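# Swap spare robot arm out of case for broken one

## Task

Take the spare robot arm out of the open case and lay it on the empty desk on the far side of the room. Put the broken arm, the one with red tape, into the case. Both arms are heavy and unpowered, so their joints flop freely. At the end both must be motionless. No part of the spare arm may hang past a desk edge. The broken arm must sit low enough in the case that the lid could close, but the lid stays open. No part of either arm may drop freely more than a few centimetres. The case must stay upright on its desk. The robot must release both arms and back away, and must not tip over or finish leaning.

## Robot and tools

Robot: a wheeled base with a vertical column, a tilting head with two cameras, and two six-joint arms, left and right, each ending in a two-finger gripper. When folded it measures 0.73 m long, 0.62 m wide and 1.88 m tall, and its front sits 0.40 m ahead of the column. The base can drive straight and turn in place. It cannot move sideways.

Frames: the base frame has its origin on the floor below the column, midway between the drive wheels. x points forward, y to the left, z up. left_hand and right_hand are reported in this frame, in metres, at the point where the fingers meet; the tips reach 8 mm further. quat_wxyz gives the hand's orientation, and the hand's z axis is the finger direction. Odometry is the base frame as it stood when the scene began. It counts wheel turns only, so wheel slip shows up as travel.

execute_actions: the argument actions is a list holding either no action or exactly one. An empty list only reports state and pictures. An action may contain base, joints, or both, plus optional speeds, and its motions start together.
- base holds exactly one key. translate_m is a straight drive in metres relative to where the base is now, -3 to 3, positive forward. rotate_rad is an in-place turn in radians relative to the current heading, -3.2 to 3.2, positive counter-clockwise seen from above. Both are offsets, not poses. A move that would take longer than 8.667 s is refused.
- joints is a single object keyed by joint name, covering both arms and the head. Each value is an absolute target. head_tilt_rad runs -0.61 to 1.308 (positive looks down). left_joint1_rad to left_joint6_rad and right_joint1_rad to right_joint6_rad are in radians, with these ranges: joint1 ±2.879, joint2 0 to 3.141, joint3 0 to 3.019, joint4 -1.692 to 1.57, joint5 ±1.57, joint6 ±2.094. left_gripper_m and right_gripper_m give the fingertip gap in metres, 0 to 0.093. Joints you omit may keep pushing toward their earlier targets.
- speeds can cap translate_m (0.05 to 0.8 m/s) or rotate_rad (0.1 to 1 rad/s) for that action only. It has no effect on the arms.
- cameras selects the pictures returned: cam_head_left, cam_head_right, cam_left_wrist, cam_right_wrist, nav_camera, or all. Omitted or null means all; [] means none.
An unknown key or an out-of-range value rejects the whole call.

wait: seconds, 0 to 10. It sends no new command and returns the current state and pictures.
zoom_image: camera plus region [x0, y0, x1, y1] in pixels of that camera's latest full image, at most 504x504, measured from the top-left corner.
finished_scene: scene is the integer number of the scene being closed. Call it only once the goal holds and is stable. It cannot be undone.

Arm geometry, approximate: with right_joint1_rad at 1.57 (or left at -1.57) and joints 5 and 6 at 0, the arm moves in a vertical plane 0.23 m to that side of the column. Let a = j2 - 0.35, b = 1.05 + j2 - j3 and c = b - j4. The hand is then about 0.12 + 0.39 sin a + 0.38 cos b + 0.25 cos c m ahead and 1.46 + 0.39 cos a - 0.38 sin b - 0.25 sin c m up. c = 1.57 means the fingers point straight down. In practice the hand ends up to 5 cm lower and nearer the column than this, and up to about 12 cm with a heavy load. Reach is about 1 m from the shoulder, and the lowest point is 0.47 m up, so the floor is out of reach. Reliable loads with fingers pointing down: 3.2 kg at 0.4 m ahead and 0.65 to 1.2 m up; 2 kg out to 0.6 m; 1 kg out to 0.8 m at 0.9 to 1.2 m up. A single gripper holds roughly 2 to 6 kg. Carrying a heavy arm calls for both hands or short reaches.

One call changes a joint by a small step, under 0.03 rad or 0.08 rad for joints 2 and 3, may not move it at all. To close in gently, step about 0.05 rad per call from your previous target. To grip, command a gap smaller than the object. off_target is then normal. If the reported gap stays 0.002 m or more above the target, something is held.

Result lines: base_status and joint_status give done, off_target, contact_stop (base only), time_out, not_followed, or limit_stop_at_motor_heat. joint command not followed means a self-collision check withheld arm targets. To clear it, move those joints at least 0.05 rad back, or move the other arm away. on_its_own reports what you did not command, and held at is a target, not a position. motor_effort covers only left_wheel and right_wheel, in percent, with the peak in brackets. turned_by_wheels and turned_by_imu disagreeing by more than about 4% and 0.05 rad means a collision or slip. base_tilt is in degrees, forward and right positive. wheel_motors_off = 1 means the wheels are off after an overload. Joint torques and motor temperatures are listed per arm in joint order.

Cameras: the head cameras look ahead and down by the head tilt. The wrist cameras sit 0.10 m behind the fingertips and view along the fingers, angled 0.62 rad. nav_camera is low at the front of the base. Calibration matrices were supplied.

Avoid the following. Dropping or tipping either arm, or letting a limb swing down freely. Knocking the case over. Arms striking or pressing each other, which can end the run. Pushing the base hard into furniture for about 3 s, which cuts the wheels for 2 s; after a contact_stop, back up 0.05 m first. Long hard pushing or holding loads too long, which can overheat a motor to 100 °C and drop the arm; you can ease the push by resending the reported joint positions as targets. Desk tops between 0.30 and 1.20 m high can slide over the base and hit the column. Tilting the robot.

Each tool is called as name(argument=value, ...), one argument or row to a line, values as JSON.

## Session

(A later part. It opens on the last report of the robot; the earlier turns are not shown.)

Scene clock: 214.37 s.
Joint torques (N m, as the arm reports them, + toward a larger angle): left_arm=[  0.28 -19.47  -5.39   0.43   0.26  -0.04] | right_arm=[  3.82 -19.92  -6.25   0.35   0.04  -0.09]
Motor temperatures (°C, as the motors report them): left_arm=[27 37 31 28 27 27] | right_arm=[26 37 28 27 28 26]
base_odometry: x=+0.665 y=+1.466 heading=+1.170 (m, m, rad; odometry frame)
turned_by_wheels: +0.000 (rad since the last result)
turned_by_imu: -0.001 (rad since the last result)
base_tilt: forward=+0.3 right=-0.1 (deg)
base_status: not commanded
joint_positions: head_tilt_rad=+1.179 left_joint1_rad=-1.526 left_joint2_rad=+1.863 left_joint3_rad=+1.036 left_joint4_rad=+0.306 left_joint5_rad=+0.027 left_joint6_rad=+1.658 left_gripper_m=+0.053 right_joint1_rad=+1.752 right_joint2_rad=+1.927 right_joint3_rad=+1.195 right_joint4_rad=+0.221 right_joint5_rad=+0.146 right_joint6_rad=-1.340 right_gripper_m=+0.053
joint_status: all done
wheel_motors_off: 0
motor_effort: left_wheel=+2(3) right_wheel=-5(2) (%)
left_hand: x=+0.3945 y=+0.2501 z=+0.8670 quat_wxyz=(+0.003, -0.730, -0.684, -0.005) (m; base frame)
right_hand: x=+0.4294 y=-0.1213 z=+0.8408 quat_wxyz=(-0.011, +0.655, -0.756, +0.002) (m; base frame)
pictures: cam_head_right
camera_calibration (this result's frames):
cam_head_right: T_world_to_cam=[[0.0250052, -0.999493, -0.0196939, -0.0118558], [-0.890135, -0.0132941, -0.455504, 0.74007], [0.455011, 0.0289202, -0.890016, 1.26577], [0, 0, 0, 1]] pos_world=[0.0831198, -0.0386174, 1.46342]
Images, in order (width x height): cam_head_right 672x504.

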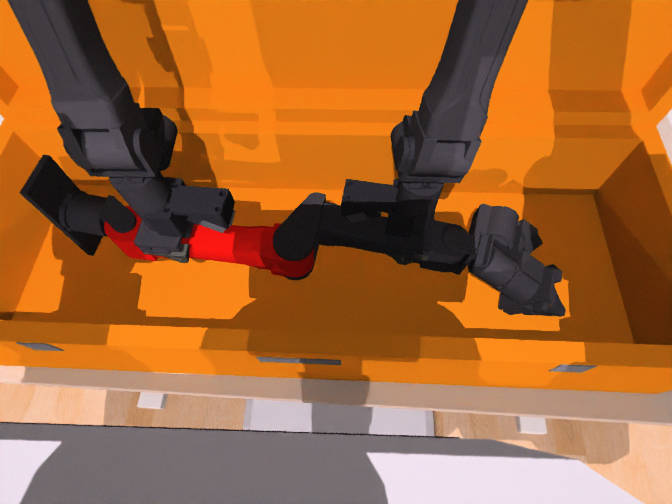

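execute_actions(
  actions=[
    {"joints": {"left_joint1_rad": -1.532, "left_joint2_rad": 1.867, "left_joint3_rad": 1.09, "left_joint4_rad": 0.312, "left_joint5_rad": 0.031, "left_joint6_rad": 1.652, "right_joint1_rad": 1.756, "right_joint2_rad": 1.955, "right_joint3_rad": 1.245, "right_joint4_rad": 0.222, "right_joint5_rad": 0.143, "right_joint6_rad": -1.348}},
  ],
  cameras=["cam_head_right"],
)

Scene clock: 216.00 s.
Joint torques (N m, as the arm reports them, + toward a larger angle): left_arm=[ -0.21 -19.33  -5.41   0.36  -0.13  -0.06] | right_arm=[  3.46 -18.45  -5.18   0.19  -0.18  -0.12]
Motor temperatures (°C, as the motors report them): left_arm=[27 37 31 28 27 27] | right_arm=[26 37 28 27 28 26]
base_odometry: x=+0.665 y=+1.466 heading=+1.170 (m, m, rad; odometry frame)
turned_by_wheels: +0.000 (rad since the last result)
turned_by_imu: -0.001 (rad since the last result)
base_tilt: forward=+0.3 right=-0.1 (deg)
base_status: not commanded
joint_positions: head_tilt_rad=+1.179 left_joint1_rad=-1.522 left_joint2_rad=+1.946 left_joint3_rad=+1.127 left_joint4_rad=+0.306 left_joint5_rad=+0.036 left_joint6_rad=+1.662 left_gripper_m=+0.053 right_joint1_rad=+1.747 right_joint2_rad=+1.997 right_joint3_rad=+1.274 right_joint4_rad=+0.221 right_joint5_rad=+0.142 right_joint6_rad=-1.340 right_gripper_m=+0.053
joint_status: all done
wheel_motors_off: 0
motor_effort: left_wheel=+2(2) right_wheel=-2(4) (%)
left_hand: x=+0.3995 y=+0.2524 z=+0.8344 quat_wxyz=(-0.001, -0.731, -0.683, -0.006) (m; base frame)
right_hand: x=+0.4336 y=-0.1199 z=+0.8130 quat_wxyz=(-0.014, +0.653, -0.757, +0.005) (m; base frame)
pictures: cam_head_right
camera_calibration (this result's frames):
cam_head_right: T_world_to_cam=[[0.0250052, -0.999493, -0.0196939, -0.0118558], [-0.890135, -0.0132941, -0.455504, 0.74007], [0.455011, 0.0289202, -0.890016, 1.26577], [0, 0, 0, 1]] pos_world=[0.0831198, -0.0386174, 1.46342]
Images, in order (width x height): cam_head_right 672x504.

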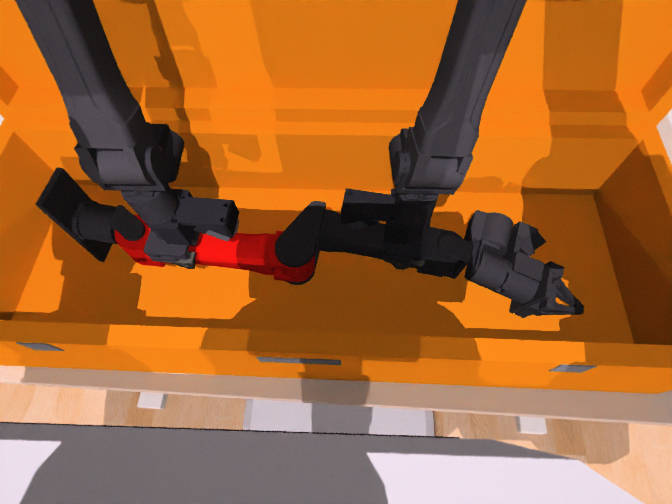

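execute_actions(
  actions=[
    {"joints": {"left_joint1_rad": -1.53, "left_joint2_rad": 1.923, "left_joint3_rad": 1.146, "left_joint4_rad": 0.308, "left_joint5_rad": 0.032, "left_joint6_rad": 1.656, "right_joint1_rad": 1.75, "right_joint2_rad": 2.02, "right_joint3_rad": 1.311, "right_joint4_rad": 0.216, "right_joint5_rad": 0.138, "right_joint6_rad": -1.346}},
  ],
  cameras=["cam_head_right"],
)

Scene clock: 219.00 s.
Joint torques (N m, as the arm reports them, + toward a larger angle): left_arm=[  0.17 -19.64  -5.31   0.2    0.18  -0.01] | right_arm=[  3.47 -18.29  -5.34  -0.08   0.    -0.08]
Motor temperatures (°C, as the motors report them): left_arm=[27 38 31 28 27 27] | right_arm=[26 36 28 27 28 26]
base_odometry: x=+0.665 y=+1.466 heading=+1.170 (m, m, rad; odometry frame)
turned_by_wheels: +0.000 (rad since the last result)
turned_by_imu: -0.001 (rad since the last result)
base_tilt: forward=+0.3 right=-0.1 (deg)
base_status: not commanded
joint_positions: head_tilt_rad=+1.179 left_joint1_rad=-1.522 left_joint2_rad=+2.002 left_joint3_rad=+1.180 left_joint4_rad=+0.306 left_joint5_rad=+0.027 left_joint6_rad=+1.664 left_gripper_m=+0.053 right_joint1_rad=+1.743 right_joint2_rad=+2.065 right_joint3_rad=+1.342 right_joint4_rad=+0.221 right_joint5_rad=+0.132 right_joint6_rad=-1.340 right_gripper_m=+0.053
joint_status: all done
wheel_motors_off: 0
motor_effort: left_wheel=+2(2) right_wheel=-3(3) (%)
left_hand: x=+0.3964 y=+0.2547 z=+0.8132 quat_wxyz=(+0.003, -0.731, -0.682, -0.008) (m; base frame)
right_hand: x=+0.4308 y=-0.1174 z=+0.7871 quat_wxyz=(-0.017, +0.653, -0.757, +0.002) (m; base frame)
pictures: cam_head_right
camera_calibration (this result's frames):
cam_head_right: T_world_to_cam=[[0.0250052, -0.999493, -0.0196939, -0.0118558], [-0.890135, -0.0132941, -0.455504, 0.74007], [0.455011, 0.0289202, -0.890016, 1.26577], [0, 0, 0, 1]] pos_world=[0.0831198, -0.0386174, 1.46342]
Images, in order (width x height): cam_head_right 672x504.

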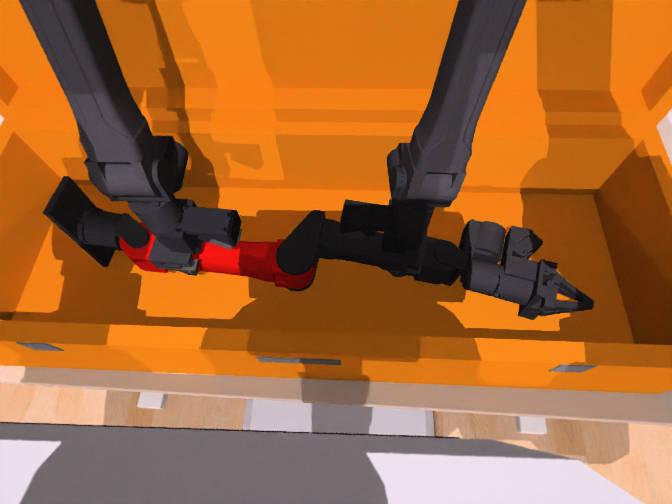

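execute_actions(
  actions=[
    {"joints": {"left_joint1_rad": -1.524, "left_joint2_rad": 2.002, "left_joint3_rad": 1.19, "left_joint4_rad": 0.305, "left_joint5_rad": 0.029, "left_joint6_rad": 1.662, "right_joint1_rad": 1.745, "right_joint2_rad": 2.066, "right_joint3_rad": 1.35, "right_joint4_rad": 0.218, "right_joint5_rad": 0.134, "right_joint6_rad": -1.342}},
  ],
  cameras=["cam_head_left"],
)

Scene clock: 220.20 s.
Joint torques (N m, as the arm reports them, + toward a larger angle): left_arm=[  0.76 -14.31  -2.99   0.02   0.04  -0.02] | right_arm=[  3.12 -15.84  -2.59  -0.02  -0.17  -0.08]
Motor temperatures (°C, as the motors report them): left_arm=[27 38 31 28 27 27] | right_arm=[26 36 28 27 28 26]
base_odometry: x=+0.665 y=+1.466 heading=+1.170 (m, m, rad; odometry frame)
turned_by_wheels: +0.000 (rad since the last result)
turned_by_imu: +0.000 (rad since the last result)
base_tilt: forward=+0.3 right=-0.1 (deg)
base_status: not commanded
joint_positions: head_tilt_rad=+1.179 left_joint1_rad=-1.522 left_joint2_rad=+2.017 left_joint3_rad=+1.197 left_joint4_rad=+0.306 left_joint5_rad=+0.027 left_joint6_rad=+1.668 left_gripper_m=+0.053 right_joint1_rad=+1.742 right_joint2_rad=+2.074 right_joint3_rad=+1.353 right_joint4_rad=+0.221 right_joint5_rad=+0.133 right_joint6_rad=-1.337 right_gripper_m=+0.053
joint_status: all done
wheel_motors_off: 0
motor_effort: left_wheel=+2(2) right_wheel=-4(3) (%)
left_hand: x=+0.3970 y=+0.2549 z=+0.8073 quat_wxyz=(+0.002, -0.733, -0.681, -0.009) (m; base frame)
right_hand: x=+0.4312 y=-0.1178 z=+0.7833 quat_wxyz=(-0.017, +0.651, -0.759, +0.003) (m; base frame)
pictures: cam_head_left
camera_calibration (this result's frames):
cam_head_left: T_world_to_cam=[[0.0371989, -0.99896, -0.0263725, 0.0921385], [-0.890397, -0.0211524, -0.454693, 0.744103], [0.453662, 0.0403961, -0.890258, 1.27383], [0, 0, 0, 1]] pos_world=[0.0812314, 0.0563244, 1.47481]
Images, in order (width x height): cam_head_left 672x504.

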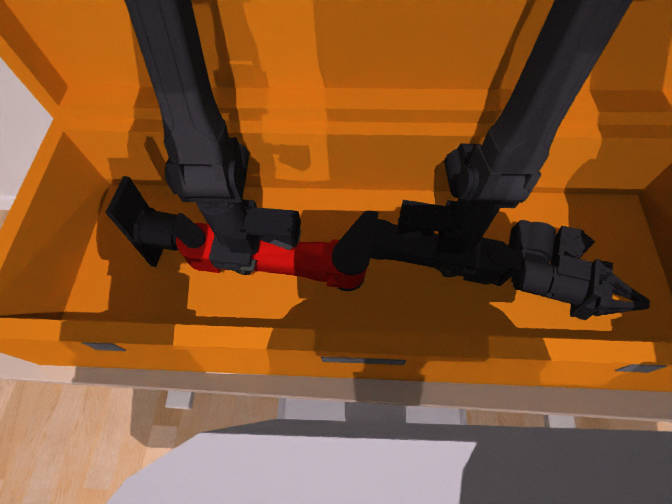

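execute_actions(
  actions=[
    {"joints": {"left_gripper_m": 0.093, "right_gripper_m": 0.093, "left_joint1_rad": -1.522, "left_joint2_rad": 2.013, "left_joint3_rad": 1.197, "left_joint4_rad": 0.306, "left_joint6_rad": 1.667, "right_joint1_rad": 1.743, "right_joint2_rad": 2.071, "right_joint3_rad": 1.353, "right_joint4_rad": 0.221, "right_joint6_rad": -1.338}},
  ],
  cameras=[],
)

execute_actions(
  actions=[
    {"joints": {"left_joint1_rad": -1.52, "left_joint2_rad": 1.763, "left_joint3_rad": 0.955, "left_joint4_rad": 0.297, "left_joint5_rad": 0.03, "left_joint6_rad": 1.665, "right_joint1_rad": 1.765, "right_joint2_rad": 1.822, "right_joint3_rad": 1.105, "right_joint4_rad": 0.216, "right_joint5_rad": 0.15, "right_joint6_rad": -1.334}},
  ],
  cameras=["cam_head_left"],
)

execute_actions(
  actions=[
    {"joints": {"left_joint1_rad": -1.57, "left_joint2_rad": 1.4, "left_joint3_rad": 0.68, "left_joint4_rad": 0.2, "left_joint5_rad": 0.0, "left_joint6_rad": 1.57, "right_joint1_rad": 1.6, "right_joint2_rad": 1.4, "right_joint3_rad": 0.68, "right_joint4_rad": 0.2, "right_joint5_rad": 0.0, "right_joint6_rad": -1.57}},
  ],
  cameras=["cam_head_left"],
)

Scene clock: 222.50 s.
Joint torques (N m, as the arm reports them, + toward a larger angle): left_arm=[  0.49 -13.98  -2.27   0.08   0.05   0.06] | right_arm=[  2.72 -15.88  -2.34   0.18  -0.17  -0.05]
Motor temperatures (°C, as the motors report them): left_arm=[27 37 31 28 27 27] | right_arm=[26 36 28 27 28 26]
base_odometry: x=+0.665 y=+1.466 heading=+1.170 (m, m, rad; odometry frame)
turned_by_wheels: +0.000 (rad since the last result)
turned_by_imu: -0.001 (rad since the last result)
base_tilt: forward=+0.3 right=+0.0 (deg)
base_status: not commanded
joint_positions: head_tilt_rad=+1.179 left_joint1_rad=-1.522 left_joint2_rad=+2.017 left_joint3_rad=+1.197 left_joint4_rad=+0.306 left_joint5_rad=+0.028 left_joint6_rad=+1.669 left_gripper_m=+0.093 right_joint1_rad=+1.742 right_joint2_rad=+2.074 right_joint3_rad=+1.353 right_joint4_rad=+0.221 right_joint5_rad=+0.133 right_joint6_rad=-1.336 right_gripper_m=+0.093
joint_status: all done
wheel_motors_off: 0
motor_effort: left_wheel=+2(2) right_wheel=-2(4) (%)
left_hand: x=+0.3975 y=+0.2552 z=+0.8072 quat_wxyz=(+0.002, -0.733, -0.680, -0.009) (m; base frame)
right_hand: x=+0.4312 y=-0.1179 z=+0.7833 quat_wxyz=(-0.016, +0.651, -0.759, +0.003) (m; base frame)
pictures: none
No camera images: the call's "cameras" was empty. Leave "cameras" out to get every camera's image.

Scene clock: 223.57 s.
Joint torques (N m, as the arm reports them, + toward a larger angle): left_arm=[  0.81 -12.74  -2.51  -0.23   0.08   0.02] | right_arm=[  3.25 -14.75  -2.46  -0.03  -0.17  -0.01]
Motor temperatures (°C, as the motors report them): left_arm=[27 37 31 28 27 27] | right_arm=[26 36 28 27 28 26]
base_odometry: x=+0.665 y=+1.466 heading=+1.170 (m, m, rad; odometry frame)
turned_by_wheels: +0.000 (rad since the last result)
turned_by_imu: +0.000 (rad since the last result)
base_tilt: forward=+0.3 right=-0.1 (deg)
base_status: not commanded
joint_positions: head_tilt_rad=+1.179 left_joint1_rad=-1.522 left_joint2_rad=+1.754 left_joint3_rad=+0.962 left_joint4_rad=+0.306 left_joint5_rad=+0.028 left_joint6_rad=+1.668 left_gripper_m=+0.093 right_joint1_rad=+1.756 right_joint2_rad=+1.810 right_joint3_rad=+1.111 right_joint4_rad=+0.221 right_joint5_rad=+0.149 right_joint6_rad=-1.335 right_gripper_m=+0.093
joint_status: all done
wheel_motors_off: 0
motor_effort: left_wheel=+2(2) right_wheel=-3(3) (%)
left_hand: x=+0.4110 y=+0.2513 z=+0.9052 quat_wxyz=(-0.007, -0.733, -0.680, -0.019) (m; base frame)
right_hand: x=+0.4471 y=-0.1240 z=+0.8834 quat_wxyz=(-0.025, +0.652, -0.758, +0.011) (m; base frame)
pictures: cam_head_left
camera_calibration (this result's frames):
cam_head_left: T_world_to_cam=[[0.0371989, -0.99896, -0.0263725, 0.0921385], [-0.890397, -0.0211524, -0.454693, 0.744103], [0.453662, 0.0403961, -0.890258, 1.27383], [0, 0, 0, 1]] pos_world=[0.0812314, 0.0563244, 1.47481]
Images, in order (width x height): cam_head_left 672x504.

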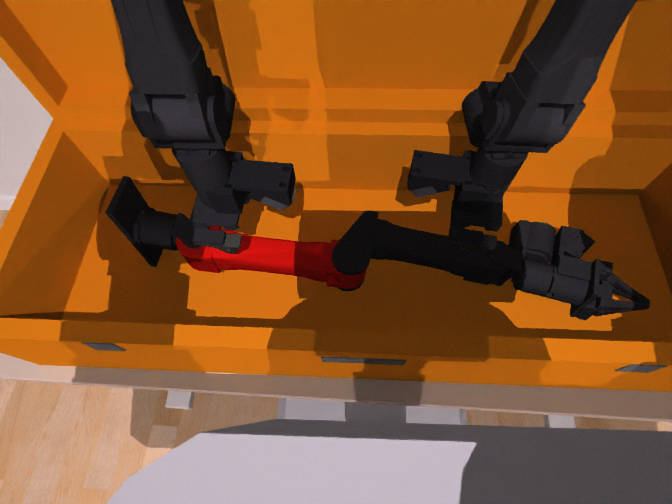

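Scene clock: 224.70 s.
Joint torques (N m, as the arm reports them, + toward a larger angle): left_arm=[  0.21 -11.23  -1.59  -0.3   -0.01   0.  ] | right_arm=[  0.31 -13.01  -2.94  -0.37  -0.28  -0.13]
Motor temperatures (°C, as the motors report them): left_arm=[27 37 30 28 27 27] | right_arm=[26 36 28 27 28 26]
base_odometry: x=+0.665 y=+1.466 heading=+1.170 (m, m, rad; odometry frame)
turned_by_wheels: +0.000 (rad since the last result)
turned_by_imu: +0.000 (rad since the last result)
base_tilt: forward=+0.2 right=-0.1 (deg)
base_status: not commanded
joint_positions: head_tilt_rad=+1.179 left_joint1_rad=-1.574 left_joint2_rad=+1.391 left_joint3_rad=+0.684 left_joint4_rad=+0.208 left_joint5_rad=+0.001 left_joint6_rad=+1.578 left_gripper_m=+0.093 right_joint1_rad=+1.595 right_joint2_rad=+1.390 right_joint3_rad=+0.688 right_joint4_rad=+0.213 right_joint5_rad=+0.001 right_joint6_rad=-1.559 right_gripper_m=+0.093
joint_status: all done
wheel_motors_off: 0
motor_effort: left_wheel=+1(2) right_wheel=-2(3) (%)
left_hand: x=+0.3926 y=+0.2227 z=+1.0279 quat_wxyz=(-0.010, -0.710, -0.704, -0.007) (m; base frame)
right_hand: x=+0.3976 y=-0.2130 z=+1.0283 quat_wxyz=(-0.020, +0.707, -0.707, +0.006) (m; base frame)
pictures: cam_head_left
camera_calibration (this result's frames):
cam_head_left: T_world_to_cam=[[0.0371989, -0.99896, -0.0263725, 0.0921385], [-0.890397, -0.0211524, -0.454693, 0.744103], [0.453662, 0.0403961, -0.890258, 1.27383], [0, 0, 0, 1]] pos_world=[0.0812314, 0.0563244, 1.47481]
Images, in order (width x height): cam_head_left 672x504.

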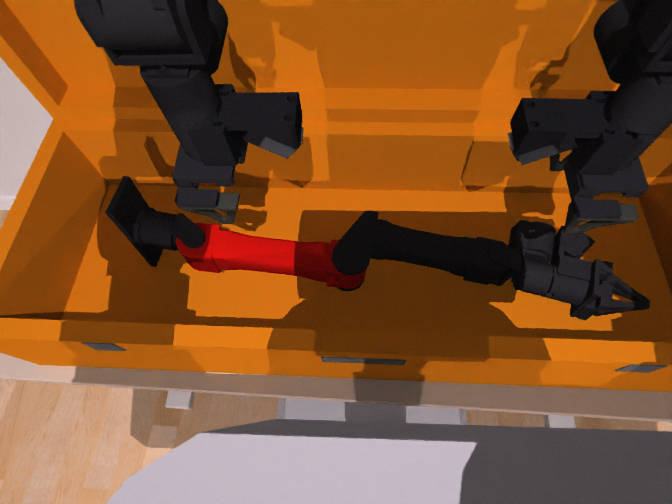

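execute_actions(
  actions=[
    {"base": {"translate_m": -0.7}, "joints": {"head_tilt_rad": 0.55}},
  ],
  cameras=["cam_head_left", "cam_head_right"],
)

Scene clock: 228.10 s.
Joint torques (N m, as the arm reports them, + toward a larger angle): left_arm=[  0.31 -11.29  -1.12  -0.31  -0.02  -0.01] | right_arm=[  0.7  -12.74  -2.1   -0.42  -0.28  -0.13]
Motor temperatures (°C, as the motors report them): left_arm=[27 37 30 28 27 27] | right_arm=[26 36 28 27 28 26]
base_odometry: x=+0.392 y=+0.821 heading=+1.170 (m, m, rad; odometry frame)
turned_by_wheels: +0.001 (rad since the last result)
turned_by_imu: -0.002 (rad since the last result)
base_tilt: forward=+0.3 right=+0.0 (deg)
base_status: done
joint_positions: head_tilt_rad=+0.567 left_joint1_rad=-1.574 left_joint2_rad=+1.391 left_joint3_rad=+0.679 left_joint4_rad=+0.208 left_joint5_rad=+0.001 left_joint6_rad=+1.578 left_gripper_m=+0.093 right_joint1_rad=+1.595 right_joint2_rad=+1.390 right_joint3_rad=+0.680 right_joint4_rad=+0.213 right_joint5_rad=+0.001 right_joint6_rad=-1.559 right_gripper_m=+0.093
joint_status: all done
wheel_motors_off: 0
motor_effort: left_wheel=+1(42) right_wheel=+0(48) (%)
left_hand: x=+0.3898 y=+0.2227 z=+1.0282 quat_wxyz=(-0.008, -0.710, -0.704, -0.006) (m; base frame)
right_hand: x=+0.3926 y=-0.2131 z=+1.0288 quat_wxyz=(-0.017, +0.707, -0.707, +0.003) (m; base frame)
pictures: cam_head_left, cam_head_right
camera_calibration (this result's frames):
cam_head_left: T_world_to_cam=[[0.0455983, -0.99896, -0.000237729, 0.0514709], [-0.468008, -0.0211524, -0.883471, 1.3833], [0.882547, 0.0403961, -0.468485, 0.602856], [0, 0, 0, 1]] pos_world=[0.113, 0.0563244, 1.50455]
cam_head_right: T_world_to_cam=[[0.0317802, -0.999493, -0.00176963, -0.0397979], [-0.467327, -0.0132941, -0.883984, 1.37879], [0.883513, 0.0289202, -0.467513, 0.593688], [0, 0, 0, 1]] pos_world=[0.12108, -0.0386174, 1.49632]
Images, in order (width x height): cam_head_left 672x504, cam_head_right 672x504.

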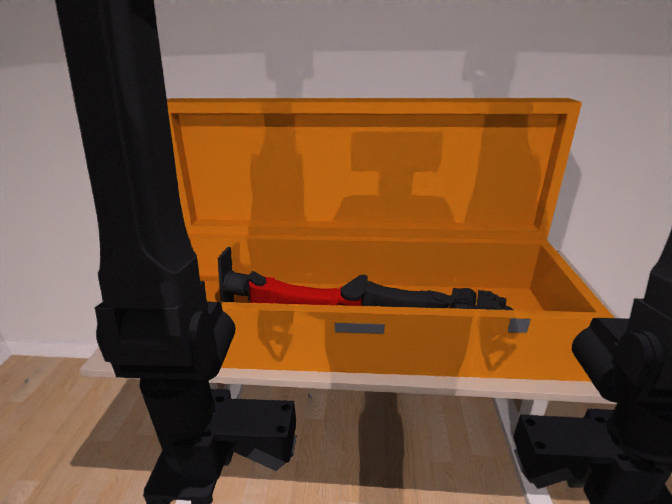

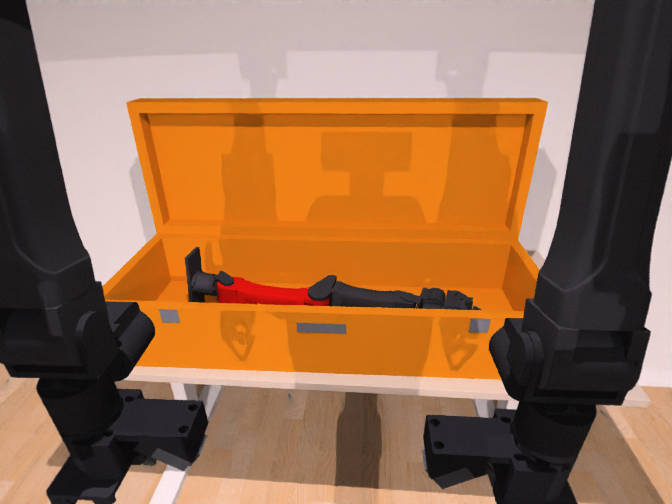

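The broken arm lies flat in the case, the case is upright, and the robot is clear.

finished_scene(
  scene=2,
)

The scene is finished: the task was done.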